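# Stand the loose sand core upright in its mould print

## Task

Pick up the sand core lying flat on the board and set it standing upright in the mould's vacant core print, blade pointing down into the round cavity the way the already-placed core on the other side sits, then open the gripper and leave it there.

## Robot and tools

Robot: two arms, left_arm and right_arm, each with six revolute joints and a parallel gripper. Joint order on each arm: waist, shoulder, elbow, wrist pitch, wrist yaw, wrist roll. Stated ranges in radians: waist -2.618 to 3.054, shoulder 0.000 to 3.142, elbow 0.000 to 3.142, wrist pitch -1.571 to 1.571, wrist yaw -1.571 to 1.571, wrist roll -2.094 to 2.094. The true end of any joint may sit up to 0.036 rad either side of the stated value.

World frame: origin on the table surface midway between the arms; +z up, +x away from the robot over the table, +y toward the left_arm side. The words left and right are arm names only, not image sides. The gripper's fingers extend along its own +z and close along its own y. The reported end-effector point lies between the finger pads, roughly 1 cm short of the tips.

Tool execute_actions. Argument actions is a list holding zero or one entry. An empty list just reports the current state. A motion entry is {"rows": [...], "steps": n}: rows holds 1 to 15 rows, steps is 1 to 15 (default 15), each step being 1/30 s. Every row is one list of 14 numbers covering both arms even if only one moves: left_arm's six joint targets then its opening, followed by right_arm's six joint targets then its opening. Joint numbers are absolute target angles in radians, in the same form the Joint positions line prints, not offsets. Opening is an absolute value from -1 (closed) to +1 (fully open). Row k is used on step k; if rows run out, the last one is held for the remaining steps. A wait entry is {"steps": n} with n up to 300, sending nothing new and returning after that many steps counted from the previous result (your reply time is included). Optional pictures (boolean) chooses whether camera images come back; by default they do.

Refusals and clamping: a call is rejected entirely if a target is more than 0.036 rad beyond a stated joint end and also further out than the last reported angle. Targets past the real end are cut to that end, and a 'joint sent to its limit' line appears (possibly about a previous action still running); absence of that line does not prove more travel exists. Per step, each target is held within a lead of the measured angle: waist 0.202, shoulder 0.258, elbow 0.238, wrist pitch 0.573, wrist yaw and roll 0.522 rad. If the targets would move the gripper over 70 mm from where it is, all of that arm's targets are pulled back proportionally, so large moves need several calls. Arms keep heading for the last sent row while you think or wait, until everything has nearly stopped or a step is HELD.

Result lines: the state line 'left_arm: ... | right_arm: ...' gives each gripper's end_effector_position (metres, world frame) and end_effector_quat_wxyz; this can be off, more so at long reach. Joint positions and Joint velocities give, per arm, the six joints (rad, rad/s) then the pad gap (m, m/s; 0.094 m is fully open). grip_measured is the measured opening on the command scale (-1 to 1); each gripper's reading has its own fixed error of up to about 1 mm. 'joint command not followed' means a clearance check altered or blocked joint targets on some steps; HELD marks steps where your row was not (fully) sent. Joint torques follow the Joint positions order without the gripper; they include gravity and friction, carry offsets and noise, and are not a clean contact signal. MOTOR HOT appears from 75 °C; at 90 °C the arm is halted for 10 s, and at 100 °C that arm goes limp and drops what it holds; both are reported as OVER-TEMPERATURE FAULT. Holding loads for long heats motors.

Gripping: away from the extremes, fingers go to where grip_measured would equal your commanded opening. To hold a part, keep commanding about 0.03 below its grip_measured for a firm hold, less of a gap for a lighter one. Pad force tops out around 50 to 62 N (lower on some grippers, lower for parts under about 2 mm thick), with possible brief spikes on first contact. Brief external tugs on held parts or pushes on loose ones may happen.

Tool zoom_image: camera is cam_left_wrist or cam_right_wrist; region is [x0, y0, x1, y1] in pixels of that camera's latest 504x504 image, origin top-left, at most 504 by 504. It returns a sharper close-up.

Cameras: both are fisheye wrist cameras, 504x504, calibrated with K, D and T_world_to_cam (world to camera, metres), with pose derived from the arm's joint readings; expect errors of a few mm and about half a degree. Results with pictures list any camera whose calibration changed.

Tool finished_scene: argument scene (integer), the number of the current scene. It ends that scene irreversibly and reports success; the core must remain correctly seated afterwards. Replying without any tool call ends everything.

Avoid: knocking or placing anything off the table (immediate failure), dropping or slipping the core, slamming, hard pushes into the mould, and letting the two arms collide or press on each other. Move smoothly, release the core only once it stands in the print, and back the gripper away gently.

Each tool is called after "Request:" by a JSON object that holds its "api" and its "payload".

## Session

Request:
{"api": "execute_actions", "payload": {"actions": []}}

Scene clock: 0.00 s of 4800.00 s.
left_arm: end_effector_position=(-0.0497, -0.0026, +0.2791) grip_measured=+1.000 end_effector_quat_wxyz=(+0.304, +0.945, +0.106, +0.062) | right_arm: end_effector_position=(+0.6092, -0.5397, +0.1290) grip_measured=+1.000 end_effector_quat_wxyz=(+0.231, -0.433, +0.593, -0.639)
Joint positions: left_arm=[-1.705  1.149  1.419 -1.284 -0.314  1.2    0.094] | right_arm=[-0.302  2.242  1.227  0.931  0.406 -1.821  0.094]
Joint velocities: left_arm=[ 0.017 -0.007 -0.007 -0.022 -0.051 -0.066  0.   ] | right_arm=[ 0.012 -0.002 -0.002  0.022 -0.037  0.007  0.   ]
Joint torques (N m, as the arm reports them, + toward a larger angle): no reading
Motor temperatures (°C, as the motors report them): left_arm=[24 30 31 32 26 25] | right_arm=[25 35 32 26 24 25]
camera_calibration (this result's frames):
cam_left_wrist: T_world_to_cam=[[-0.138063, 0.815131, -0.562584, 0.148678], [0.766191, 0.447845, 0.460855, -0.0639944], [0.627607, -0.36742, -0.686376, 0.336182], [0, 0, 0, 1]] pos_world=[-0.141432, 0.0309874, 0.343883]
cam_right_wrist: T_world_to_cam=[[0.29207, 0.176535, 0.939963, -0.201996], [-0.903446, -0.271557, 0.331725, 0.385673], [0.313814, -0.946093, 0.0801765, -0.589711], [0, 0, 0, 1]] pos_world=[0.592492, -0.41753, 0.109213]

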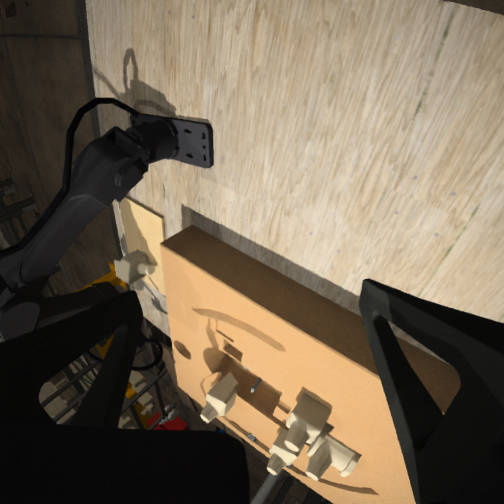

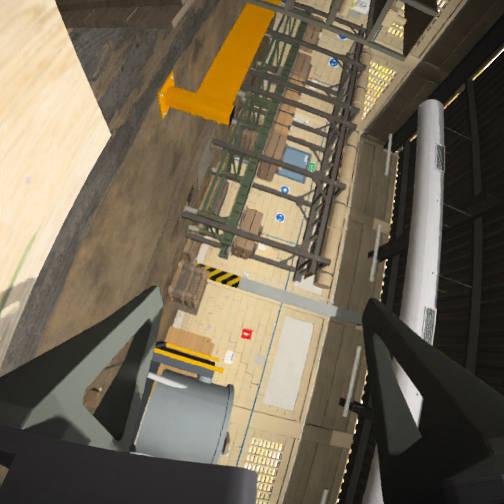

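Request:
{"api": "execute_actions", "payload": {"actions": [{"rows": [[-1.68,1.145,1.41,-1.25,-0.3,1.16,1,-0.305,2.21,1.23,0.91,0.39,-1.77,1],[-1.64,1.14,1.4,-1.2,-0.285,1.11,1,-0.31,2.17,1.235,0.88,0.375,-1.71,1],[-1.595,1.135,1.385,-1.14,-0.27,1.06,1,-0.315,2.13,1.24,0.84,0.36,-1.65,1],[-1.55,1.13,1.37,-1.08,-0.255,1.01,1,-0.32,2.09,1.245,0.79,0.345,-1.585,1],[-1.505,1.125,1.35,-1.02,-0.24,0.96,1,-0.325,2.05,1.25,0.73,0.33,-1.52,1],[-1.46,1.12,1.33,-0.96,-0.225,0.91,1,-0.33,2.01,1.255,0.665,0.315,-1.455,1],[-1.415,1.115,1.305,-0.9,-0.21,0.86,1,-0.335,1.97,1.26,0.6,0.3,-1.39,1],[-1.37,1.11,1.28,-0.84,-0.195,0.81,1,-0.34,1.93,1.265,0.535,0.285,-1.325,1],[-1.325,1.105,1.25,-0.78,-0.18,0.76,1,-0.345,1.89,1.27,0.47,0.27,-1.26,1],[-1.28,1.1,1.22,-0.72,-0.165,0.71,1,-0.35,1.85,1.275,0.405,0.255,-1.195,1],[-1.235,1.095,1.19,-0.66,-0.15,0.66,1,-0.355,1.81,1.28,0.34,0.24,-1.13,1],[-1.19,1.09,1.16,-0.6,-0.135,0.61,1,-0.36,1.77,1.285,0.275,0.225,-1.065,1],[-1.145,1.085,1.13,-0.54,-0.12,0.56,1,-0.365,1.73,1.29,0.21,0.21,-1.0,1],[-1.1,1.08,1.1,-0.48,-0.105,0.51,1,-0.37,1.69,1.295,0.145,0.195,-0.935,1],[-1.06,1.075,1.07,-0.42,-0.09,0.46,1,-0.375,1.65,1.3,0.08,0.18,-0.87,1]], "steps": 15}], "pictures": false}}

Request:
{"api": "execute_actions", "payload": {"actions": [{"rows": [[-1.02,1.07,1.04,-0.36,-0.075,0.41,1,-0.38,1.61,1.3,0.015,0.165,-0.805,1],[-0.98,1.065,1.01,-0.3,-0.06,0.36,1,-0.385,1.57,1.3,-0.05,0.15,-0.74,1],[-0.94,1.06,0.98,-0.24,-0.045,0.31,1,-0.39,1.53,1.3,-0.115,0.135,-0.675,1],[-0.9,1.055,0.95,-0.18,-0.03,0.26,1,-0.395,1.49,1.3,-0.18,0.12,-0.61,1],[-0.87,1.05,0.92,-0.12,-0.015,0.21,1,-0.4,1.45,1.3,-0.245,0.105,-0.545,1],[-0.84,1.05,0.89,-0.06,0,0.16,1,-0.405,1.41,1.3,-0.31,0.09,-0.48,1],[-0.81,1.05,0.86,0,0,0.11,1,-0.41,1.38,1.3,-0.375,0.075,-0.415,1],[-0.79,1.05,0.83,0.06,0,0.07,1,-0.415,1.35,1.3,-0.44,0.06,-0.35,1],[-0.77,1.05,0.8,0.12,0,0.04,1,-0.42,1.32,1.3,-0.505,0.045,-0.285,1],[-0.76,1.05,0.77,0.18,0,0.02,1,-0.425,1.3,1.3,-0.57,0.03,-0.22,1],[-0.75,1.05,0.74,0.23,0,0,1,-0.43,1.28,1.3,-0.635,0.015,-0.16,1],[-0.75,1.05,0.7,0.28,0,0,1,-0.435,1.27,1.3,-0.7,0,-0.11,1],[-0.75,1.05,0.66,0.32,0,0,1,-0.44,1.26,1.3,-0.77,0,-0.06,1],[-0.75,1.05,0.62,0.35,0,0,1,-0.445,1.25,1.3,-0.84,0,-0.02,1],[-0.75,1.05,0.55,0.35,0,0,1,-0.45,1.25,1.3,-0.92,0,0,1]], "steps": 15}], "pictures": false}}

Request:
{"api": "execute_actions", "payload": {"actions": [{"steps": 20}]}}

Scene clock: 45.03 s of 4800.00 s.
left_arm: end_effector_position=(+0.0935, -0.0532, +0.2722) grip_measured=+1.000 end_effector_quat_wxyz=(+0.446, +0.710, +0.541, -0.059) | right_arm: end_effector_position=(+0.5580, -0.5358, +0.3098) grip_measured=+1.000 end_effector_quat_wxyz=(+0.459, -0.241, +0.692, -0.503)
Joint positions: left_arm=[-1.141  1.108  1.132 -0.67  -0.154  0.672  0.094] | right_arm=[-0.358  1.726  1.282  0.368  0.254 -1.147  0.094]
Joint velocities: left_arm=[ 1.248 -0.134 -0.872  1.736  0.374 -1.429  0.   ] | right_arm=[-0.154 -1.184  0.12  -1.59  -0.418  1.795  0.   ]
Joint torques (N m, as the arm reports them, + toward a larger angle): left_arm=[ 0.51 -5.89  5.96  1.59 -0.04 -0.05] | right_arm=[-0.73 -9.19 10.04  2.02 -0.07  0.06]
Motor temperatures (°C, as the motors report them): left_arm=[24 30 33 32 26 25] | right_arm=[25 46 35 33 24 25]
Steps of this call (steps 1 to 90: nothing new was sent; then 41.53 s passed at rest; steps 91 to 105: all 15 steps of this action). Readings (joint positions):
91: left_arm=[-1.704 1.149 1.419 -1.283 -0.312 1.195] | right_arm=[-0.302 2.241 1.227 0.930 0.406 -1.816]
92: left_arm=[-1.693 1.149 1.419 -1.275 -0.305 1.183] | right_arm=[-0.302 2.236 1.227 0.921 0.403 -1.801]
94: left_arm=[-1.635 1.147 1.408 -1.225 -0.287 1.137] | right_arm=[-0.303 2.202 1.227 0.873 0.390 -1.745]
98: left_arm=[-1.456 1.138 1.336 -1.051 -0.247 0.992] | right_arm=[-0.316 2.045 1.229 0.717 0.346 -1.562]
105: the state above

Scene clock: 45.53 s of 4800.00 s.
left_arm: end_effector_position=(+0.2114, -0.0270, +0.2557) grip_measured=+1.000 end_effector_quat_wxyz=(+0.582, +0.343, +0.699, -0.235) | right_arm: end_effector_position=(+0.4070, -0.4902, +0.3058) grip_measured=+1.000 end_effector_quat_wxyz=(+0.464, +0.055, +0.872, -0.146)
Joint positions: left_arm=[-0.757  1.071  0.663  0.196 -0.02   0.068  0.094] | right_arm=[-0.431  1.262  1.289 -0.582  0.046 -0.213  0.094]
Joint velocities: left_arm=[-0.017 -0.085 -1.263  1.443  0.095 -0.432  0.   ] | right_arm=[-0.144 -0.212  0.012 -2.    -0.242  1.355  0.   ]
Joint torques (N m, as the arm reports them, + toward a larger angle): left_arm=[ 0.72 -5.15  4.13  1.21  0.04 -0.09] | right_arm=[-0.81 -4.2   9.85  1.92 -0.11  0.01]
Motor temperatures (°C, as the motors report them): left_arm=[24 30 33 33 26 25] | right_arm=[25 46 35 33 24 25]
Steps of this call (steps 1 to 15: all 15 steps of this action). Readings (joint positions):
1: left_arm=[-1.098 1.104 1.101 -0.613 -0.140 0.624] | right_arm=[-0.363 1.686 1.286 0.311 0.240 -1.084]
2: left_arm=[-1.057 1.099 1.071 -0.555 -0.126 0.575] | right_arm=[-0.368 1.645 1.289 0.252 0.225 -1.021]
4: left_arm=[-0.976 1.090 1.011 -0.439 -0.097 0.477] | right_arm=[-0.377 1.568 1.289 0.129 0.196 -0.893]
8: left_arm=[-0.839 1.074 0.893 -0.201 -0.048 0.280] | right_arm=[-0.396 1.421 1.289 -0.131 0.136 -0.635]
15: the state above

Scene clock: 46.20 s of 4800.00 s.
left_arm: end_effector_position=(+0.2056, -0.0241, +0.2323) grip_measured=+1.000 end_effector_quat_wxyz=(+0.581, +0.322, +0.700, -0.261) | right_arm: end_effector_position=(+0.3584, -0.4717, +0.2477) grip_measured=+1.000 end_effector_quat_wxyz=(+0.338, +0.149, +0.927, -0.063)
Joint positions: left_arm=[-0.757  1.069  0.544  0.335 -0.006  0.008  0.094] | right_arm=[-0.44   1.258  1.289 -0.9    0.014 -0.01   0.094]
Joint velocities: left_arm=[-0.017 -0.002 -0.007  0.007  0.022  0.066  0.   ] | right_arm=[-0.012 -0.022 -0.012 -0.022 -0.037  0.051  0.   ]
Joint torques (N m, as the arm reports them, + toward a larger angle): left_arm=[ 0.7  -5.21  7.13  1.99  0.06 -0.05] | right_arm=[-0.81 -4.61  9.62  1.76 -0.08  0.04]
Motor temperatures (°C, as the motors report them): left_arm=[24 30 33 33 26 25] | right_arm=[25 45 35 33 24 25]
Steps of this call (steps 1 to 20: the robot went on to your last target). Readings (joint positions):
1: left_arm=[-0.757 1.069 0.622 0.229 -0.017 0.056] | right_arm=[-0.435 1.258 1.289 -0.646 0.040 -0.172]
2: left_arm=[-0.757 1.069 0.590 0.246 -0.015 0.046] | right_arm=[-0.438 1.258 1.289 -0.701 0.035 -0.139]
4: left_arm=[-0.757 1.069 0.551 0.256 -0.011 0.032] | right_arm=[-0.440 1.258 1.289 -0.783 0.028 -0.091]
8: left_arm=[-0.757 1.069 0.544 0.296 -0.008 0.017] | right_arm=[-0.440 1.258 1.289 -0.860 0.019 -0.042]
20: the state above
camera_calibration (this result's frames):
cam_left_wrist: T_world_to_cam=[[-0.776304, -0.62946, -0.0336426, 0.148699], [-0.383999, 0.514557, -0.766666, 0.294895], [0.499896, -0.582247, -0.641165, 0.146537], [0, 0, 0, 1]] pos_world=[0.155422, 0.027181, 0.325043]
cam_right_wrist: T_world_to_cam=[[-0.252133, -0.967545, -0.0168783, -0.359901], [-0.967178, 0.25253, -0.0282007, 0.497387], [0.0315477, 0.00921399, -0.99946, 0.363018], [0, 0, 0, 1]] pos_world=[0.378867, -0.477171, 0.370774]

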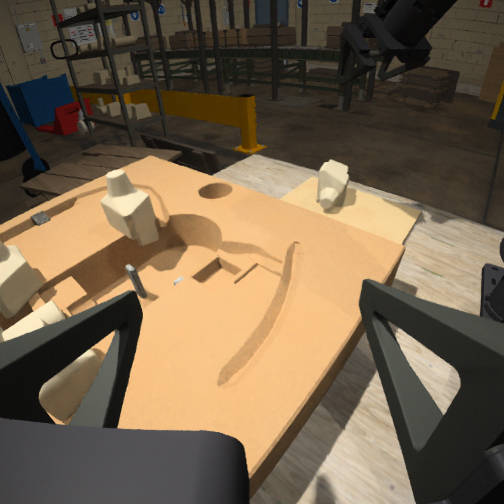

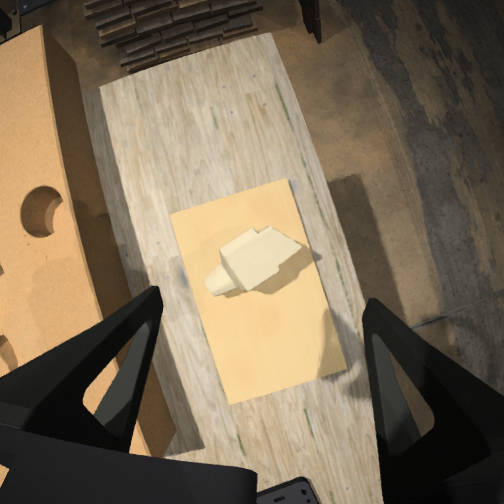

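Request:
{"api": "zoom_image", "payload": {"camera": "cam_right_wrist", "region": [190, 200, 330, 320]}}

Request:
{"api": "zoom_image", "payload": {"camera": "cam_left_wrist", "region": [280, 140, 400, 240]}}

Region (190, 200, 330, 320) of cam_right_wrist's 504x504 image, scaled by 3.600, with more detail than that image has; it fills the top 432 rows of this view, and the rest is white.

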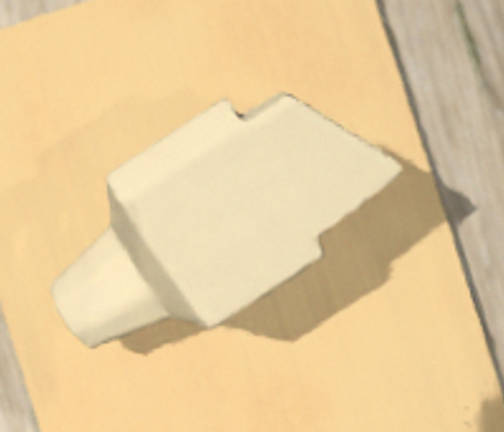

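Region (280, 140, 400, 240) of cam_left_wrist's 504x504 image, scaled by 4.200, with more detail than that image has.

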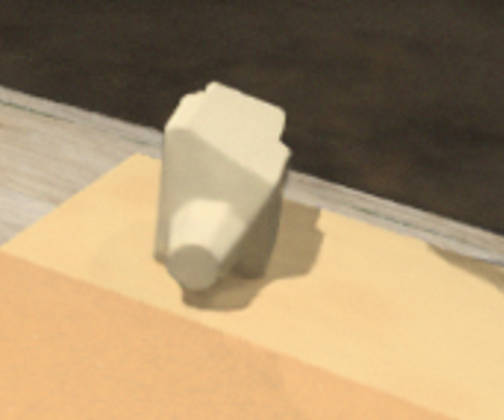

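Request:
{"api": "execute_actions", "payload": {"actions": [{"rows": [[-0.75,1.05,0.55,0.35,0,0,1,-0.435,1.28,1.32,-0.94,0,0.05,1],[-0.75,1.05,0.55,0.35,0,0,1,-0.43,1.32,1.35,-0.98,0,0.12,1],[-0.75,1.05,0.55,0.35,0,0,1,-0.425,1.37,1.385,-1.02,0,0.2,1],[-0.75,1.05,0.55,0.35,0,0,1,-0.42,1.42,1.42,-1.06,0,0.28,1],[-0.75,1.05,0.55,0.35,0,0,1,-0.416,1.47,1.455,-1.1,0,0.36,1],[-0.75,1.05,0.55,0.35,0,0,1,-0.416,1.52,1.49,-1.14,0,0.44,1],[-0.75,1.05,0.55,0.35,0,0,1,-0.416,1.57,1.525,-1.18,0,0.52,1],[-0.75,1.05,0.55,0.35,0,0,1,-0.416,1.62,1.56,-1.22,0,0.6,1],[-0.75,1.05,0.55,0.35,0,0,1,-0.416,1.67,1.595,-1.26,0,0.68,1],[-0.75,1.05,0.55,0.35,0,0,1,-0.416,1.72,1.63,-1.3,0,0.76,1],[-0.75,1.05,0.55,0.35,0,0,1,-0.416,1.77,1.665,-1.34,0,0.83,1],[-0.75,1.05,0.55,0.35,0,0,1,-0.416,1.815,1.7,-1.37,0,0.89,1],[-0.75,1.05,0.55,0.35,0,0,1,-0.416,1.855,1.73,-1.39,0,0.93,1],[-0.75,1.05,0.55,0.35,0,0,1,-0.416,1.89,1.75,-1.4,0,0.95,1],[-0.75,1.05,0.55,0.35,0,0,1,-0.416,1.92,1.765,-1.4,0,0.95,1]], "steps": 15}], "pictures": false}}

Request:
{"api": "execute_actions", "payload": {"actions": [{"rows": [[-0.75,1.05,0.55,0.35,0,0,1,-0.416,1.935,1.77,-1.4,0,0.95,1]], "steps": 15}]}}

Scene clock: 100.23 s of 4800.00 s.
left_arm: end_effector_position=(+0.2057, -0.0242, +0.2328) grip_measured=+1.000 end_effector_quat_wxyz=(+0.581, +0.322, +0.700, -0.262) | right_arm: end_effector_position=(+0.3969, -0.4780, +0.1480) grip_measured=+1.000 end_effector_quat_wxyz=(+0.069, +0.509, +0.858, +0.011)
Joint positions: left_arm=[-0.757  1.069  0.544  0.337 -0.006  0.007  0.094] | right_arm=[-0.426  1.859  1.708 -1.28   0.009  0.761  0.094]
Joint velocities: left_arm=[-0.007 -0.002 -0.002  0.081 -0.066 -0.037  0.   ] | right_arm=[ 0.002  1.101  0.584 -0.608  0.007  1.267  0.   ]
Joint torques (N m, as the arm reports them, + toward a larger angle): left_arm=[ 0.68 -5.22  7.12  2.01  0.06 -0.08] | right_arm=[ 0.84 -9.63  9.57  0.73 -0.05  0.02]
Motor temperatures (°C, as the motors report them): left_arm=[24 31 34 36 26 25] | right_arm=[25 36 37 31 24 25]
Steps of this call (steps 1 to 15: the robot went on to your last target; steps 16 to 90: nothing new was sent; then 50.53 s passed at rest; steps 91 to 105: all 15 steps of this action). Readings (joint positions):
91: left_arm=[-0.757 1.069 0.544 0.337 -0.006 0.007] | right_arm=[-0.440 1.258 1.291 -0.904 0.013 -0.000]
92: left_arm=[-0.757 1.069 0.544 0.337 -0.006 0.007] | right_arm=[-0.440 1.265 1.300 -0.918 0.013 0.018]
94: left_arm=[-0.757 1.069 0.544 0.337 -0.006 0.007] | right_arm=[-0.438 1.311 1.352 -0.963 0.013 0.090]
98: left_arm=[-0.757 1.069 0.544 0.337 -0.006 0.007] | right_arm=[-0.427 1.500 1.498 -1.060 0.011 0.318]
105: the state above

Scene clock: 100.73 s of 4800.00 s.
left_arm: end_effector_position=(+0.2056, -0.0242, +0.2328) grip_measured=+1.000 end_effector_quat_wxyz=(+0.581, +0.322, +0.700, -0.262) | right_arm: end_effector_position=(+0.3834, -0.4733, +0.1259) grip_measured=+1.000 end_effector_quat_wxyz=(-0.004, +0.583, +0.812, -0.005)
Joint positions: left_arm=[-0.757  1.069  0.544  0.337 -0.005  0.007  0.094] | right_arm=[-0.426  1.948  1.749 -1.383  0.007  0.936  0.094]
Joint velocities: left_arm=[-0.007  0.002 -0.012  0.007 -0.037 -0.022  0.   ] | right_arm=[-0.007 -0.017  0.002 -0.11   0.022  0.007  0.   ]
Joint torques (N m, as the arm reports them, + toward a larger angle): left_arm=[ 0.69 -5.22  7.14  2.    0.06 -0.08] | right_arm=[  1.04 -10.53   9.4    0.49  -0.01   0.04]
Motor temperatures (°C, as the motors report them): left_arm=[24 31 34 36 26 25] | right_arm=[25 36 37 31 24 25]
Steps of this call (steps 1 to 15: all 15 steps of this action). Readings (joint positions):
1: left_arm=[-0.757 1.069 0.544 0.337 -0.006 0.007] | right_arm=[-0.426 1.893 1.724 -1.297 0.009 0.797]
2: left_arm=[-0.757 1.069 0.544 0.337 -0.006 0.007] | right_arm=[-0.426 1.919 1.732 -1.310 0.008 0.827]
4: left_arm=[-0.757 1.069 0.544 0.337 -0.006 0.007] | right_arm=[-0.426 1.945 1.734 -1.332 0.007 0.869]
8: left_arm=[-0.757 1.069 0.544 0.337 -0.005 0.007] | right_arm=[-0.426 1.948 1.744 -1.369 0.007 0.913]
15: the state above
camera_calibration (this result's frames):
cam_left_wrist: T_world_to_cam=[[-0.776429, -0.629346, -0.0328785, 0.1485], [-0.383401, 0.513123, -0.767925, 0.295448], [0.500161, -0.583634, -0.639695, 0.146337], [0, 0, 0, 1]] pos_world=[0.155383, 0.0272641, 0.325375]
cam_right_wrist: T_world_to_cam=[[-0.935427, -0.348786, -0.057655, 0.202713], [-0.306597, 0.719214, 0.623482, 0.40407], [-0.175996, 0.600899, -0.779709, 0.57248], [0, 0, 0, 1]] pos_world=[0.414264, -0.563911, 0.206125]

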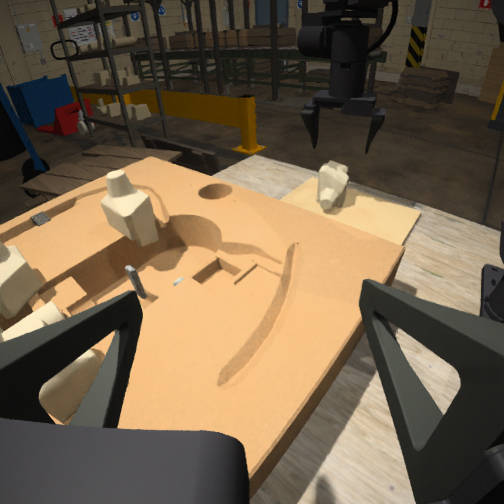

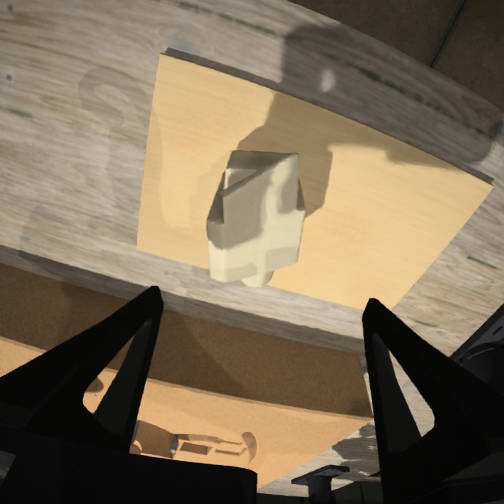

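Request:
{"api": "execute_actions", "payload": {"actions": [{"rows": [[-0.75,1.05,0.55,0.35,0,0,1,-0.446,1.95,1.75,-1.36,0,0.95,1],[-0.75,1.05,0.55,0.35,0,0,1,-0.446,1.955,1.74,-1.335,0,0.95,1],[-0.75,1.05,0.55,0.35,0,0,1,-0.443,1.958,1.725,-1.31,0,0.95,1],[-0.75,1.05,0.55,0.35,0,0,1,-0.443,1.961,1.708,-1.285,0,0.95,1],[-0.75,1.05,0.55,0.35,0,0,1,-0.443,1.964,1.69,-1.262,0,0.95,1],[-0.75,1.05,0.55,0.35,0,0,1,-0.443,1.967,1.672,-1.24,0,0.95,1],[-0.75,1.05,0.55,0.35,0,0,1,-0.443,1.97,1.654,-1.218,0,0.95,1],[-0.75,1.05,0.55,0.35,0,0,1,-0.443,1.973,1.636,-1.196,0,0.95,1],[-0.75,1.05,0.55,0.35,0,0,1,-0.443,1.976,1.618,-1.174,0,0.95,1],[-0.75,1.05,0.55,0.35,0,0,1,-0.443,1.98,1.6,-1.152,0,0.95,1],[-0.75,1.05,0.55,0.35,0,0,1,-0.443,1.984,1.582,-1.13,0,0.95,1],[-0.75,1.05,0.55,0.35,0,0,1,-0.443,1.988,1.564,-1.11,0,0.95,1],[-0.75,1.05,0.55,0.35,0,0,1,-0.443,1.992,1.546,-1.095,0,0.95,1],[-0.75,1.05,0.55,0.35,0,0,1,-0.443,1.995,1.53,-1.085,0,0.95,1],[-0.75,1.05,0.55,0.35,0,0,1,-0.443,1.997,1.517,-1.082,0,0.95,1]], "steps": 15}], "pictures": false}}

Request:
{"api": "execute_actions", "payload": {"actions": [{"rows": [[-0.75,1.05,0.55,0.35,0,0,1,-0.443,1.997,1.508,-1.082,0,0.95,0.95],[-0.75,1.05,0.55,0.35,0,0,1,-0.443,1.997,1.505,-1.082,0,0.95,0.9],[-0.75,1.05,0.55,0.35,0,0,1,-0.443,1.997,1.505,-1.082,0,0.95,0.85],[-0.75,1.05,0.55,0.35,0,0,1,-0.443,1.997,1.505,-1.082,0,0.95,0.8],[-0.75,1.05,0.55,0.35,0,0,1,-0.443,1.997,1.505,-1.082,0,0.95,0.75],[-0.75,1.05,0.55,0.35,0,0,1,-0.443,1.997,1.505,-1.082,0,0.95,0.7],[-0.75,1.05,0.55,0.35,0,0,1,-0.443,1.997,1.505,-1.082,0,0.95,0.65],[-0.75,1.05,0.55,0.35,0,0,1,-0.443,1.997,1.505,-1.082,0,0.95,0.6],[-0.75,1.05,0.55,0.35,0,0,1,-0.443,1.997,1.505,-1.082,0,0.95,0.55],[-0.75,1.05,0.55,0.35,0,0,1,-0.443,1.997,1.505,-1.082,0,0.95,0.5]], "steps": 15}]}}

Scene clock: 129.53 s of 4800.00 s.
left_arm: end_effector_position=(+0.2056, -0.0242, +0.2328) grip_measured=+1.000 end_effector_quat_wxyz=(+0.581, +0.322, +0.700, -0.262) | right_arm: end_effector_position=(+0.3891, -0.4780, +0.0688) grip_measured=+1.000 end_effector_quat_wxyz=(+0.004, +0.589, +0.808, -0.002)
Joint positions: left_arm=[-0.757  1.069  0.544  0.337 -0.005  0.007  0.094] | right_arm=[-0.434  1.974  1.558 -1.148  0.006  0.943  0.094]
Joint velocities: left_arm=[-0.022 -0.002  0.002  0.007  0.007  0.037  0.   ] | right_arm=[-0.002  0.154 -0.501  0.52  -0.037  0.037  0.   ]
Joint torques (N m, as the arm reports them, + toward a larger angle): left_arm=[ 0.68 -5.21  7.13  2.    0.06 -0.08] | right_arm=[-0.92 -8.65  6.32  0.67 -0.02  0.06]
Motor temperatures (°C, as the motors report them): left_arm=[24 31 35 36 26 25] | right_arm=[25 42 37 29 24 25]
Steps of this call (steps 1 to 15: the robot went on to your last target; steps 16 to 90: nothing new was sent; then 25.30 s passed at rest; steps 91 to 105: all 15 steps of this action). Readings (joint positions):
91: left_arm=[-0.757 1.069 0.544 0.337 -0.005 0.007] | right_arm=[-0.427 1.948 1.749 -1.385 0.006 0.942]
92: left_arm=[-0.757 1.069 0.544 0.337 -0.005 0.007] | right_arm=[-0.429 1.948 1.749 -1.380 0.006 0.943]
94: left_arm=[-0.757 1.069 0.544 0.337 -0.005 0.007] | right_arm=[-0.432 1.948 1.743 -1.356 0.006 0.943]
98: left_arm=[-0.757 1.069 0.544 0.337 -0.005 0.007] | right_arm=[-0.434 1.948 1.685 -1.280 0.006 0.943]
105: the state above

Scene clock: 130.03 s of 4800.00 s.
left_arm: end_effector_position=(+0.2056, -0.0242, +0.2328) grip_measured=+1.000 end_effector_quat_wxyz=(+0.581, +0.322, +0.700, -0.262) | right_arm: end_effector_position=(+0.3884, -0.4778, +0.0515) grip_measured=+0.503 end_effector_quat_wxyz=(+0.001, +0.589, +0.808, -0.003)
Joint positions: left_arm=[-0.757  1.069  0.544  0.337 -0.005  0.007  0.094] | right_arm=[-0.434  1.992  1.513 -1.093  0.006  0.943  0.071]
Joint velocities: left_arm=[ 0.007  0.012 -0.002 -0.066 -0.007 -0.007  0.   ] | right_arm=[ 0.017  0.012 -0.017  0.007 -0.095  0.051  0.001]
Joint torques (N m, as the arm reports them, + toward a larger angle): left_arm=[ 0.7  -5.22  7.13  2.    0.06 -0.08] | right_arm=[-0.79 -9.35  6.37  0.75 -0.02  0.04]
Motor temperatures (°C, as the motors report them): left_arm=[24 31 35 36 26 25] | right_arm=[25 42 37 29 24 25]
Steps of this call (steps 1 to 15: all 15 steps of this action). Readings (joint positions):
1: left_arm=[-0.757 1.069 0.544 0.337 -0.005 0.007] | right_arm=[-0.434 1.979 1.543 -1.136 0.006 0.943]
2: left_arm=[-0.757 1.069 0.544 0.337 -0.005 0.007] | right_arm=[-0.434 1.984 1.530 -1.127 0.006 0.943]
4: left_arm=[-0.757 1.069 0.544 0.337 -0.005 0.007] | right_arm=[-0.434 1.991 1.516 -1.118 0.006 0.943]
8: left_arm=[-0.757 1.069 0.544 0.337 -0.005 0.007] | right_arm=[-0.434 1.992 1.513 -1.103 0.006 0.943]
15: the state above
camera_calibration (this result's frames):
cam_left_wrist: T_world_to_cam=[[-0.776429, -0.629346, -0.0328785, 0.1485], [-0.383401, 0.513123, -0.767925, 0.295448], [0.500161, -0.583634, -0.639695, 0.146337], [0, 0, 0, 1]] pos_world=[0.155383, 0.0272641, 0.325375]
cam_right_wrist: T_world_to_cam=[[-0.939884, -0.334962, -0.0664707, 0.210356], [-0.302171, 0.72507, 0.618842, 0.456607], [-0.159093, 0.601725, -0.782698, 0.512034], [0, 0, 0, 1]] pos_world=[0.417145, -0.568715, 0.132183]

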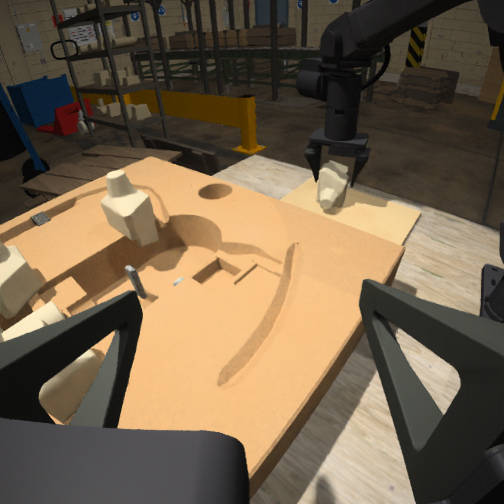

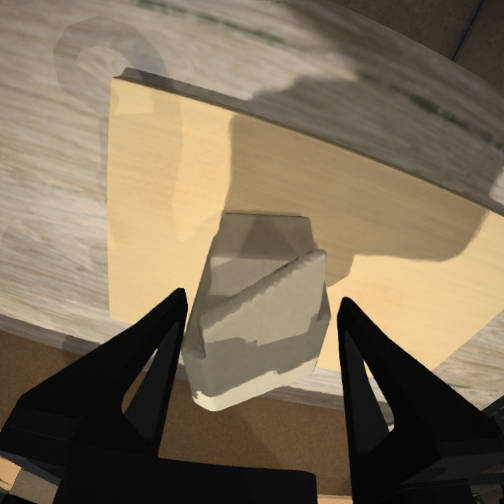

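Request:
{"api": "execute_actions", "payload": {"actions": [{"rows": [[-0.75,1.05,0.55,0.35,0,0,1,-0.443,1.997,1.5,-1.07,0,0.95,0.5],[-0.75,1.05,0.55,0.35,0,0,1,-0.443,1.997,1.494,-1.06,0,0.95,0.5],[-0.75,1.05,0.55,0.35,0,0,1,-0.443,1.997,1.488,-1.052,0,0.95,0.5],[-0.75,1.05,0.55,0.35,0,0,1,-0.443,1.997,1.482,-1.045,0,0.95,0.48],[-0.75,1.05,0.55,0.35,0,0,1,-0.443,1.997,1.476,-1.04,0,0.95,0.46],[-0.75,1.05,0.55,0.35,0,0,1,-0.443,1.997,1.47,-1.036,0,0.95,0.44],[-0.75,1.05,0.55,0.35,0,0,1,-0.443,1.997,1.465,-1.036,0,0.95,0.42],[-0.75,1.05,0.55,0.35,0,0,1,-0.443,1.997,1.465,-1.036,0,0.95,0.4],[-0.75,1.05,0.55,0.35,0,0,1,-0.443,1.997,1.465,-1.036,0,0.95,0.38],[-0.75,1.05,0.55,0.35,0,0,1,-0.443,1.997,1.465,-1.036,0,0.95,0.36]], "steps": 15}]}}

Request:
{"api": "zoom_image", "payload": {"camera": "cam_left_wrist", "region": [280, 120, 400, 230]}}

Scene clock: 145.30 s of 4800.00 s.
left_arm: end_effector_position=(+0.2056, -0.0242, +0.2328) grip_measured=+1.000 end_effector_quat_wxyz=(+0.581, +0.322, +0.700, -0.262) | right_arm: end_effector_position=(+0.3888, -0.4779, +0.0431) grip_measured=+0.363 end_effector_quat_wxyz=(+0.005, +0.589, +0.808, -0.001)
Joint positions: left_arm=[-0.757  1.069  0.544  0.337 -0.005  0.007  0.094] | right_arm=[-0.434  1.992  1.479 -1.048  0.006  0.943  0.064]
Joint velocities: left_arm=[-0.007  0.012  0.002 -0.066  0.022 -0.051  0.   ] | right_arm=[ 0.002 -0.007 -0.002 -0.066  0.037 -0.11   0.002]
Joint torques (N m, as the arm reports them, + toward a larger angle): left_arm=[ 0.7  -5.22  7.12  2.    0.06 -0.08] | right_arm=[-0.92 -9.31  5.94  0.73 -0.01  0.05]
Motor temperatures (°C, as the motors report them): left_arm=[24 31 35 37 26 25] | right_arm=[25 41 36 28 24 25]
Steps of this call (steps 1 to 15: the robot went on to your last target; steps 16 to 90: nothing new was sent; then 11.77 s passed at rest; steps 91 to 105: all 15 steps of this action). Readings (joint positions):
91: left_arm=[-0.757 1.069 0.544 0.337 -0.005 0.007] | right_arm=[-0.434 1.992 1.513 -1.089 0.006 0.943]
92: left_arm=[-0.757 1.069 0.544 0.337 -0.005 0.007] | right_arm=[-0.434 1.992 1.513 -1.087 0.006 0.943]
94: left_arm=[-0.757 1.069 0.544 0.337 -0.005 0.007] | right_arm=[-0.434 1.992 1.509 -1.075 0.006 0.943]
98: left_arm=[-0.757 1.069 0.544 0.337 -0.005 0.007] | right_arm=[-0.434 1.992 1.487 -1.055 0.006 0.943]
105: the state above
camera_calibration (this result's frames):
cam_left_wrist: T_world_to_cam=[[-0.776429, -0.629346, -0.0328785, 0.1485], [-0.383401, 0.513123, -0.767925, 0.295448], [0.500161, -0.583634, -0.639695, 0.146337], [0, 0, 0, 1]] pos_world=[0.155383, 0.0272641, 0.325375]
cam_right_wrist: T_world_to_cam=[[-0.939194, -0.335189, -0.0745899, 0.210065], [-0.308202, 0.727048, 0.613524, 0.465495], [-0.151416, 0.599207, -0.786145, 0.50157], [0, 0, 0, 1]] pos_world=[0.416704, -0.56857, 0.124383]

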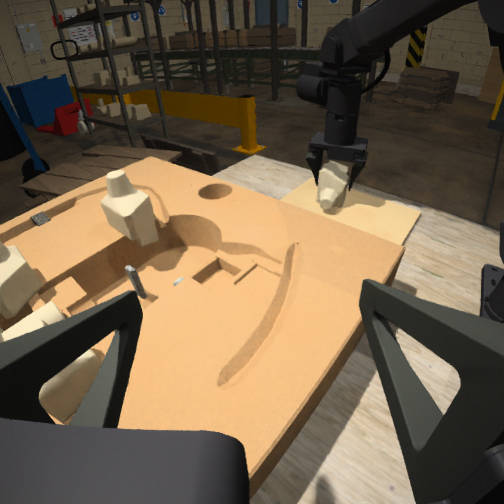

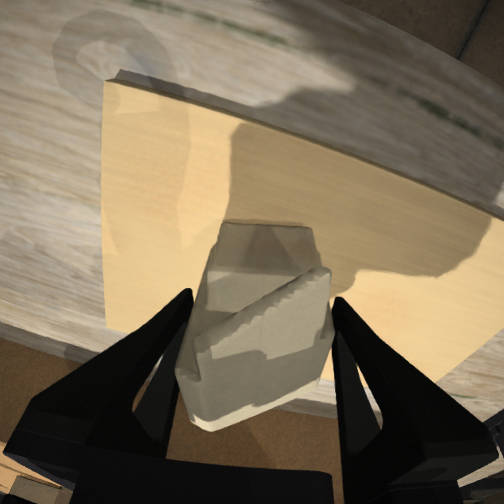

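Region (280, 120, 400, 230) of cam_left_wrist's 504x504 image, scaled by 4.200, with more detail than that image has; it fills the top 462 rows of this view, and the rest is white.

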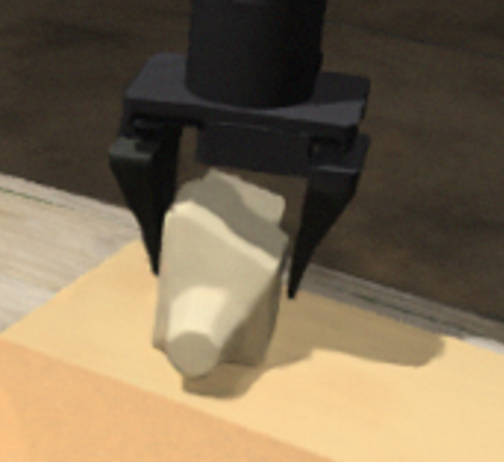

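Request:
{"api": "execute_actions", "payload": {"actions": [{"rows": [[-0.75,1.05,0.55,0.35,0,0,1,-0.436,1.992,1.479,-1.04,0,0.95,0.34],[-0.75,1.05,0.55,0.35,0,0,1,-0.436,1.992,1.479,-1.04,0,0.95,0.32],[-0.75,1.05,0.55,0.35,0,0,1,-0.436,1.992,1.479,-1.04,0,0.95,0.3],[-0.75,1.05,0.55,0.35,0,0,1,-0.436,1.992,1.479,-1.04,0,0.95,0.28],[-0.75,1.05,0.55,0.35,0,0,1,-0.436,1.992,1.479,-1.04,0,0.95,0.26],[-0.75,1.05,0.55,0.35,0,0,1,-0.436,1.992,1.479,-1.04,0,0.95,0.24],[-0.75,1.05,0.55,0.35,0,0,1,-0.436,1.992,1.479,-1.04,0,0.95,0.22],[-0.75,1.05,0.55,0.35,0,0,1,-0.436,1.992,1.479,-1.04,0,0.95,0.2],[-0.75,1.05,0.55,0.35,0,0,1,-0.436,1.992,1.479,-1.04,0,0.95,0.185],[-0.75,1.05,0.55,0.35,0,0,1,-0.436,1.992,1.479,-1.04,0,0.95,0.17],[-0.75,1.05,0.55,0.35,0,0,1,-0.436,1.992,1.479,-1.04,0,0.95,0.155],[-0.75,1.05,0.55,0.35,0,0,1,-0.436,1.992,1.479,-1.04,0,0.95,0.14],[-0.75,1.05,0.55,0.35,0,0,1,-0.436,1.992,1.479,-1.04,0,0.95,0.135]], "steps": 15}], "pictures": false}}

Scene clock: 165.33 s of 4800.00 s.
left_arm: end_effector_position=(+0.2056, -0.0242, +0.2328) grip_measured=+1.000 end_effector_quat_wxyz=(+0.581, +0.322, +0.700, -0.262) | right_arm: end_effector_position=(+0.3895, -0.4782, +0.0431) grip_measured=+0.168 end_effector_quat_wxyz=(+0.007, +0.589, +0.808, -0.001)
Joint positions: left_arm=[-0.757  1.069  0.544  0.337 -0.005  0.007  0.094] | right_arm=[-0.434  1.992  1.479 -1.045  0.006  0.943  0.055]
Joint velocities: left_arm=[ 0.022 -0.002 -0.012 -0.051  0.007 -0.007  0.   ] | right_arm=[ 0.002 -0.002 -0.007 -0.081 -0.007 -0.051 -0.   ]
Joint torques (N m, as the arm reports them, + toward a larger angle): left_arm=[ 0.69 -5.24  7.14  2.    0.06 -0.08] | right_arm=[-0.11 -9.85  7.35  0.75 -0.02  0.05]
Motor temperatures (°C, as the motors report them): left_arm=[24 31 35 37 26 25] | right_arm=[25 41 35 28 24 25]
Steps of this call (steps 1 to 15: the robot went on to your last target; steps 16 to 90: nothing new was sent; then 16.53 s passed at rest; steps 91 to 105: all 15 steps of this action). Readings (joint positions):
91: left_arm=[-0.757 1.069 0.544 0.337 -0.005 0.007] | right_arm=[-0.434 1.992 1.479 -1.044 0.006 0.943]
92: left_arm=[-0.757 1.069 0.544 0.337 -0.005 0.007] | right_arm=[-0.434 1.992 1.479 -1.044 0.006 0.943]
94: left_arm=[-0.757 1.069 0.544 0.337 -0.005 0.007] | right_arm=[-0.434 1.992 1.479 -1.044 0.006 0.943]
98: left_arm=[-0.757 1.069 0.544 0.337 -0.005 0.007] | right_arm=[-0.434 1.992 1.479 -1.044 0.006 0.943]
105: the state above

Request:
{"api": "execute_actions", "payload": {"actions": [{"rows": [[-0.75,1.05,0.55,0.35,0,0,1,-0.436,1.985,1.5,-1.06,0,0.945,0.133],[-0.75,1.05,0.55,0.35,0,0,1,-0.436,1.985,1.52,-1.075,0,0.945,0.133],[-0.75,1.05,0.55,0.35,0,0,1,-0.436,1.985,1.535,-1.09,0,0.945,0.133],[-0.75,1.05,0.55,0.35,0,0,1,-0.436,1.985,1.55,-1.105,0,0.945,0.133],[-0.75,1.05,0.55,0.35,0,0,1,-0.436,1.985,1.565,-1.12,0,0.93,0.133],[-0.75,1.05,0.55,0.35,0,0,1,-0.436,1.985,1.58,-1.135,0,0.9,0.133],[-0.75,1.05,0.55,0.35,0,0,1,-0.436,1.985,1.593,-1.148,0,0.85,0.133],[-0.75,1.05,0.55,0.35,0,0,1,-0.436,1.987,1.605,-1.158,0,0.78,0.133],[-0.75,1.05,0.55,0.35,0,0,1,-0.436,1.99,1.612,-1.162,0,0.71,0.133],[-0.75,1.05,0.55,0.35,0,0,1,-0.436,1.993,1.618,-1.165,0,0.64,0.133],[-0.75,1.05,0.55,0.35,0,0,1,-0.436,1.996,1.624,-1.168,0,0.57,0.133],[-0.75,1.05,0.55,0.35,0,0,1,-0.436,1.999,1.63,-1.171,0,0.5,0.133],[-0.75,1.05,0.55,0.35,0,0,1,-0.436,2.002,1.636,-1.174,0,0.43,0.133],[-0.75,1.05,0.55,0.35,0,0,1,-0.436,2.005,1.642,-1.177,0,0.36,0.133],[-0.75,1.05,0.55,0.35,0,0,1,-0.436,2.008,1.648,-1.18,0,0.29,0.133]], "steps": 15}], "pictures": false}}

Request:
{"api": "execute_actions", "payload": {"actions": [{"rows": [[-0.75,1.05,0.55,0.35,0,0,1,-0.436,2.011,1.654,-1.182,0,0.22,0.133],[-0.75,1.05,0.55,0.35,0,0,1,-0.436,2.014,1.66,-1.184,0,0.15,0.133],[-0.75,1.05,0.55,0.35,0,0,1,-0.436,2.017,1.666,-1.186,0,0.08,0.133],[-0.75,1.05,0.55,0.35,0,0,1,-0.436,2.02,1.672,-1.188,0,0.01,0.133],[-0.75,1.05,0.55,0.35,0,0,1,-0.436,2.023,1.678,-1.19,0,-0.06,0.133],[-0.75,1.05,0.55,0.35,0,0,1,-0.436,2.026,1.684,-1.192,0,-0.13,0.133],[-0.75,1.05,0.55,0.35,0,0,1,-0.436,2.029,1.69,-1.194,0,-0.2,0.133],[-0.75,1.05,0.55,0.35,0,0,1,-0.436,2.032,1.695,-1.195,0,-0.27,0.133],[-0.75,1.05,0.55,0.35,0,0,1,-0.436,2.035,1.7,-1.195,0,-0.34,0.133],[-0.75,1.05,0.55,0.35,0,0,1,-0.436,2.038,1.705,-1.195,0,-0.41,0.133],[-0.75,1.05,0.55,0.35,0,0,1,-0.436,2.041,1.71,-1.195,0,-0.48,0.133],[-0.75,1.05,0.55,0.35,0,0,1,-0.436,2.044,1.71,-1.195,0,-0.55,0.133],[-0.75,1.05,0.55,0.35,0,0,1,-0.436,2.047,1.71,-1.195,0,-0.62,0.133],[-0.75,1.05,0.55,0.35,0,0,1,-0.436,2.05,1.71,-1.195,0,-0.69,0.133],[-0.75,1.05,0.55,0.35,0,0,1,-0.436,2.05,1.71,-1.195,0,-0.76,0.133]], "steps": 15}], "pictures": false}}

Request:
{"api": "execute_actions", "payload": {"actions": [{"rows": [[-0.75,1.05,0.55,0.35,0,0,1,-0.436,2.05,1.7,-1.19,0,-0.83,0.133],[-0.75,1.05,0.55,0.35,0,0,1,-0.436,2.051,1.69,-1.18,0,-0.89,0.133],[-0.75,1.05,0.55,0.35,0,0,1,-0.436,2.052,1.68,-1.17,0,-0.935,0.133],[-0.75,1.05,0.55,0.35,0,0,1,-0.436,2.053,1.675,-1.165,0,-0.935,0.133],[-0.75,1.05,0.55,0.35,0,0,1,-0.436,2.054,1.67,-1.16,0,-0.935,0.133],[-0.75,1.05,0.55,0.35,0,0,1,-0.436,2.055,1.666,-1.154,0,-0.935,0.133],[-0.75,1.05,0.55,0.35,0,0,1,-0.436,2.056,1.662,-1.148,0,-0.935,0.133],[-0.75,1.05,0.55,0.35,0,0,1,-0.436,2.057,1.658,-1.142,0,-0.935,0.133],[-0.75,1.05,0.55,0.35,0,0,1,-0.436,2.058,1.654,-1.136,0,-0.935,0.133],[-0.75,1.05,0.55,0.35,0,0,1,-0.436,2.059,1.65,-1.13,0,-0.935,0.133],[-0.75,1.05,0.55,0.35,0,0,1,-0.436,2.06,1.646,-1.125,0,-0.935,0.133],[-0.75,1.05,0.55,0.35,0,0,1,-0.436,2.061,1.642,-1.12,0,-0.935,0.133],[-0.75,1.05,0.55,0.35,0,0,1,-0.436,2.062,1.638,-1.117,0,-0.935,0.133],[-0.75,1.05,0.55,0.35,0,0,1,-0.436,2.063,1.634,-1.115,0,-0.935,0.133],[-0.75,1.05,0.55,0.35,0,0,1,-0.436,2.063,1.63,-1.115,0,-0.935,0.133]], "steps": 15}], "pictures": false}}

Request:
{"api": "execute_actions", "payload": {"actions": [{"steps": 10}]}}

Scene clock: 204.70 s of 4800.00 s.
left_arm: end_effector_position=(+0.2056, -0.0242, +0.2328) grip_measured=+1.000 end_effector_quat_wxyz=(+0.581, +0.322, +0.700, -0.262) | right_arm: end_effector_position=(+0.4032, -0.4827, +0.0741) grip_measured=+0.168 end_effector_quat_wxyz=(+0.021, +0.422, +0.906, -0.000)
Joint positions: left_arm=[-0.757  1.069  0.544  0.337 -0.005  0.007  0.094] | right_arm=[-0.434  1.995  1.608 -1.143  0.006  0.555  0.055]
Joint velocities: left_arm=[ 0.007 -0.007 -0.012  0.037 -0.095 -0.022  0.   ] | right_arm=[ 0.002  0.09   0.164 -0.139  0.081 -1.78   0.001]
Joint torques (N m, as the arm reports them, + toward a larger angle): left_arm=[ 0.69 -5.22  7.13  2.    0.06 -0.08] | right_arm=[-0.11 -9.43 10.31  0.6  -0.02 -0.05]
Motor temperatures (°C, as the motors report them): left_arm=[24 31 35 37 26 25] | right_arm=[25 42 35 28 24 25]
Steps of this call (steps 1 to 15: the robot went on to your last target; steps 16 to 90: nothing new was sent; then 35.87 s passed at rest; steps 91 to 105: all 15 steps of this action). Readings (joint positions):
91: left_arm=[-0.757 1.069 0.544 0.337 -0.005 0.007] | right_arm=[-0.434 1.992 1.479 -1.046 0.006 0.943]
92: left_arm=[-0.757 1.069 0.544 0.337 -0.005 0.007] | right_arm=[-0.434 1.992 1.481 -1.048 0.006 0.943]
94: left_arm=[-0.757 1.069 0.544 0.337 -0.005 0.007] | right_arm=[-0.434 1.992 1.492 -1.061 0.006 0.943]
98: left_arm=[-0.757 1.069 0.544 0.337 -0.005 0.007] | right_arm=[-0.434 1.992 1.547 -1.106 0.006 0.900]
105: the state above

Scene clock: 205.20 s of 4800.00 s.
left_arm: end_effector_position=(+0.2056, -0.0242, +0.2328) grip_measured=+1.000 end_effector_quat_wxyz=(+0.581, +0.322, +0.700, -0.262) | right_arm: end_effector_position=(+0.4116, -0.4855, +0.0732) grip_measured=+0.168 end_effector_quat_wxyz=(+0.011, -0.070, +0.997, -0.008)
Joint positions: left_arm=[-0.757  1.069  0.544  0.337 -0.005  0.007  0.094] | right_arm=[-0.434  2.045  1.678 -1.178  0.006 -0.458  0.055]
Joint velocities: left_arm=[-0.007  0.007 -0.002 -0.037  0.051 -0.051  0.   ] | right_arm=[-0.012  0.051  0.022  0.007 -0.037 -2.    -0.001]
Joint torques (N m, as the arm reports them, + toward a larger angle): left_arm=[ 0.68 -5.22  7.12  2.    0.06 -0.07] | right_arm=[ -0.13 -10.28  10.62   0.54  -0.01  -0.05]
Motor temperatures (°C, as the motors report them): left_arm=[24 31 35 37 26 25] | right_arm=[25 42 36 28 24 25]
Steps of this call (steps 1 to 15: all 15 steps of this action). Readings (joint positions):
1: left_arm=[-0.757 1.069 0.544 0.337 -0.005 0.007] | right_arm=[-0.434 1.998 1.614 -1.148 0.006 0.493]
2: left_arm=[-0.757 1.069 0.544 0.337 -0.005 0.007] | right_arm=[-0.434 2.002 1.619 -1.153 0.006 0.430]
4: left_arm=[-0.757 1.069 0.544 0.337 -0.005 0.007] | right_arm=[-0.434 2.012 1.630 -1.161 0.006 0.298]
8: left_arm=[-0.757 1.069 0.544 0.337 -0.005 0.007] | right_arm=[-0.434 2.029 1.651 -1.172 0.006 0.028]
15: the state above

Scene clock: 205.70 s of 4800.00 s.
left_arm: end_effector_position=(+0.2056, -0.0242, +0.2328) grip_measured=+1.000 end_effector_quat_wxyz=(+0.581, +0.322, +0.700, -0.262) | right_arm: end_effector_position=(+0.4111, -0.4853, +0.0577) grip_measured=+0.168 end_effector_quat_wxyz=(+0.005, -0.292, +0.956, -0.007)
Joint positions: left_arm=[-0.757  1.069  0.544  0.337 -0.005  0.007  0.094] | right_arm=[-0.434  2.062  1.641 -1.133  0.006 -0.91   0.055]
Joint velocities: left_arm=[ 0.002  0.002  0.017  0.037 -0.051  0.022  0.   ] | right_arm=[-0.007  0.042 -0.115  0.183 -0.022 -0.125 -0.   ]
Joint torques (N m, as the arm reports them, + toward a larger angle): left_arm=[ 0.69 -5.22  7.11  2.    0.06 -0.07] | right_arm=[ -0.17 -10.54   7.02   0.74  -0.05  -0.15]
Motor temperatures (°C, as the motors report them): left_arm=[24 31 35 37 26 25] | right_arm=[25 42 36 28 24 25]
Steps of this call (steps 1 to 15: all 15 steps of this action). Readings (joint positions):
1: left_arm=[-0.757 1.069 0.544 0.337 -0.005 0.007] | right_arm=[-0.434 2.046 1.678 -1.178 0.006 -0.528]
2: left_arm=[-0.757 1.069 0.544 0.337 -0.005 0.007] | right_arm=[-0.434 2.048 1.678 -1.178 0.006 -0.596]
4: left_arm=[-0.757 1.069 0.544 0.337 -0.005 0.007] | right_arm=[-0.434 2.051 1.678 -1.177 0.006 -0.714]
8: left_arm=[-0.757 1.069 0.544 0.337 -0.005 0.007] | right_arm=[-0.434 2.054 1.670 -1.164 0.006 -0.841]
15: the state above

Scene clock: 206.03 s of 4800.00 s.
left_arm: end_effector_position=(+0.2056, -0.0242, +0.2328) grip_measured=+1.000 end_effector_quat_wxyz=(+0.581, +0.322, +0.700, -0.262) | right_arm: end_effector_position=(+0.4107, -0.4852, +0.0535) grip_measured=+0.168 end_effector_quat_wxyz=(+0.003, -0.300, +0.954, -0.006)
Joint positions: left_arm=[-0.757  1.069  0.544  0.337 -0.005  0.007  0.094] | right_arm=[-0.434  2.067  1.632 -1.123  0.006 -0.926  0.055]
Joint velocities: left_arm=[ 0.007 -0.002  0.002  0.051  0.007 -0.037  0.   ] | right_arm=[-0.022 -0.007 -0.007  0.007 -0.037  0.007  0.001]
Joint torques (N m, as the arm reports them, + toward a larger angle): left_arm=[ 0.69 -5.2   7.13  1.99  0.05 -0.08] | right_arm=[ -0.2  -10.84   7.26   0.75  -0.02  -0.16]
Motor temperatures (°C, as the motors report them): left_arm=[24 31 35 37 26 25] | right_arm=[25 42 36 28 24 25]
Steps of this call (steps 1 to 10: the robot went on to your last target). Readings (joint positions):
1: left_arm=[-0.757 1.069 0.544 0.337 -0.005 0.007] | right_arm=[-0.434 2.063 1.637 -1.131 0.006 -0.913]
2: left_arm=[-0.757 1.069 0.544 0.337 -0.005 0.007] | right_arm=[-0.434 2.065 1.635 -1.129 0.006 -0.916]
4: left_arm=[-0.757 1.069 0.544 0.337 -0.005 0.007] | right_arm=[-0.434 2.067 1.632 -1.128 0.006 -0.920]
8: left_arm=[-0.757 1.069 0.544 0.337 -0.005 0.007] | right_arm=[-0.434 2.067 1.632 -1.124 0.006 -0.925]
10: the state above
camera_calibration (this result's frames):
cam_left_wrist: T_world_to_cam=[[-0.776429, -0.629346, -0.0328785, 0.1485], [-0.383401, 0.513123, -0.767925, 0.295448], [0.500161, -0.583634, -0.639695, 0.146337], [0, 0, 0, 1]] pos_world=[0.155383, 0.0272641, 0.325375]
cam_right_wrist: T_world_to_cam=[[0.596434, -0.800658, -0.0566842, -0.628481], [-0.607259, -0.49629, 0.62043, 0.0000934882], [-0.524884, -0.335623, -0.782211, 0.216945], [0, 0, 0, 1]] pos_world=[0.488775, -0.43034, 0.134014]

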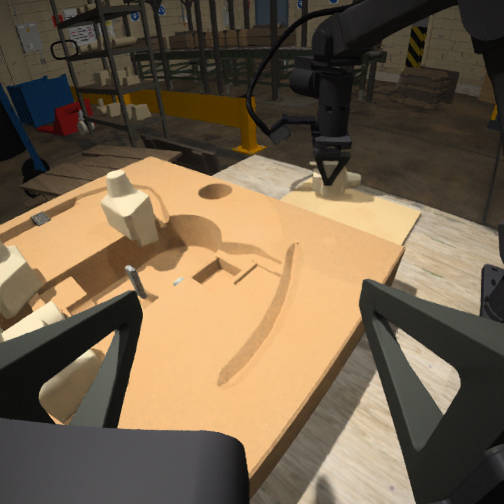

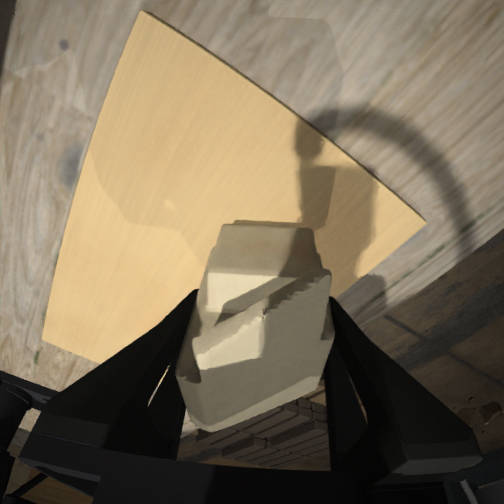

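Request:
{"api": "execute_actions", "payload": {"actions": [{"rows": [[-0.75,1.05,0.55,0.35,0,0,1,-0.436,2.063,1.626,-1.112,0,-0.935,0.133],[-0.75,1.05,0.55,0.35,0,0,1,-0.436,2.063,1.622,-1.109,0,-0.935,0.133],[-0.75,1.05,0.55,0.35,0,0,1,-0.436,2.063,1.618,-1.106,0,-0.935,0.133],[-0.75,1.05,0.55,0.35,0,0,1,-0.436,2.063,1.614,-1.103,0,-0.935,0.133],[-0.75,1.05,0.55,0.35,0,0,1,-0.436,2.063,1.61,-1.1,0,-0.935,0.133],[-0.75,1.05,0.55,0.35,0,0,1,-0.436,2.063,1.606,-1.097,0,-0.935,0.133],[-0.75,1.05,0.55,0.35,0,0,1,-0.436,2.063,1.603,-1.094,0,-0.935,0.133],[-0.75,1.05,0.55,0.35,0,0,1,-0.436,2.063,1.6,-1.092,0,-0.935,0.133],[-0.75,1.05,0.55,0.35,0,0,1,-0.436,2.063,1.597,-1.09,0,-0.935,0.133],[-0.75,1.05,0.55,0.35,0,0,1,-0.436,2.063,1.594,-1.088,0,-0.935,0.133],[-0.75,1.05,0.55,0.35,0,0,1,-0.436,2.063,1.591,-1.088,0,-0.935,0.133],[-0.75,1.05,0.55,0.35,0,0,1,-0.436,2.063,1.588,-1.088,0,-0.935,0.133]], "steps": 15}], "pictures": false}}

Request:
{"api": "execute_actions", "payload": {"actions": [{"steps": 6}], "pictures": false}}

Scene clock: 229.27 s of 4800.00 s.
left_arm: end_effector_position=(+0.2056, -0.0242, +0.2328) grip_measured=+1.000 end_effector_quat_wxyz=(+0.581, +0.322, +0.700, -0.262) | right_arm: end_effector_position=(+0.4145, -0.4807, +0.0435) grip_measured=+0.168 end_effector_quat_wxyz=(+0.010, -0.305, +0.952, -0.001)
Joint positions: left_arm=[-0.757  1.069  0.544  0.337 -0.005  0.007  0.094] | right_arm=[-0.428  2.08   1.61  -1.084 -0.011 -0.93   0.055]
Joint velocities: left_arm=[ 0.002  0.007  0.012  0.007 -0.051 -0.007  0.   ] | right_arm=[ 0.012 -0.012 -0.012 -0.051  0.037  0.007  0.   ]
Joint torques (N m, as the arm reports them, + toward a larger angle): left_arm=[ 0.69 -5.22  7.14  2.    0.06 -0.08] | right_arm=[ -0.75 -11.93   5.27   0.64   0.14  -0.08]
Motor temperatures (°C, as the motors report them): left_arm=[24 31 35 37 26 25] | right_arm=[25 47 35 27 24 25]
Steps of this call (steps 1 to 45: the robot went on to your last target; steps 46 to 90: nothing new was sent; then 19.73 s passed at rest; steps 91 to 105: all 15 steps of this action). Readings (joint positions):
91: left_arm=[-0.757 1.069 0.544 0.337 -0.005 0.007] | right_arm=[-0.428 2.089 1.632 -1.100 -0.012 -0.930]
92: left_arm=[-0.757 1.069 0.544 0.337 -0.005 0.007] | right_arm=[-0.428 2.089 1.632 -1.100 -0.012 -0.930]
94: left_arm=[-0.757 1.069 0.544 0.337 -0.005 0.007] | right_arm=[-0.428 2.089 1.628 -1.099 -0.012 -0.930]
98: left_arm=[-0.757 1.069 0.544 0.337 -0.005 0.007] | right_arm=[-0.428 2.089 1.624 -1.097 -0.011 -0.930]
105: the state above

Scene clock: 229.47 s of 4800.00 s.
left_arm: end_effector_position=(+0.2056, -0.0242, +0.2328) grip_measured=+1.000 end_effector_quat_wxyz=(+0.581, +0.322, +0.700, -0.262) | right_arm: end_effector_position=(+0.4144, -0.4807, +0.0435) grip_measured=+0.168 end_effector_quat_wxyz=(+0.010, -0.305, +0.952, -0.001)
Joint positions: left_arm=[-0.757  1.069  0.544  0.337 -0.005  0.007  0.094] | right_arm=[-0.428  2.079  1.609 -1.084 -0.011 -0.93   0.055]
Joint velocities: left_arm=[ 0.007  0.007  0.007  0.037 -0.066  0.022  0.   ] | right_arm=[-0.017  0.002 -0.002 -0.022 -0.007 -0.007 -0.   ]
Joint torques (N m, as the arm reports them, + toward a larger angle): left_arm=[ 0.69 -5.21  7.15  2.    0.06 -0.08] | right_arm=[ -0.65 -11.88   5.3    0.67   0.12  -0.08]
Motor temperatures (°C, as the motors report them): left_arm=[24 31 35 37 26 25] | right_arm=[25 47 35 27 24 25]
Steps of this call (steps 1 to 6: the robot went on to your last target). Readings (joint positions):
1: left_arm=[-0.757 1.069 0.544 0.337 -0.005 0.007] | right_arm=[-0.428 2.080 1.610 -1.084 -0.011 -0.930]
2: left_arm=[-0.757 1.069 0.544 0.337 -0.005 0.007] | right_arm=[-0.428 2.080 1.609 -1.084 -0.011 -0.930]
4: left_arm=[-0.757 1.069 0.544 0.337 -0.005 0.007] | right_arm=[-0.428 2.079 1.609 -1.084 -0.011 -0.930]
6: the state above


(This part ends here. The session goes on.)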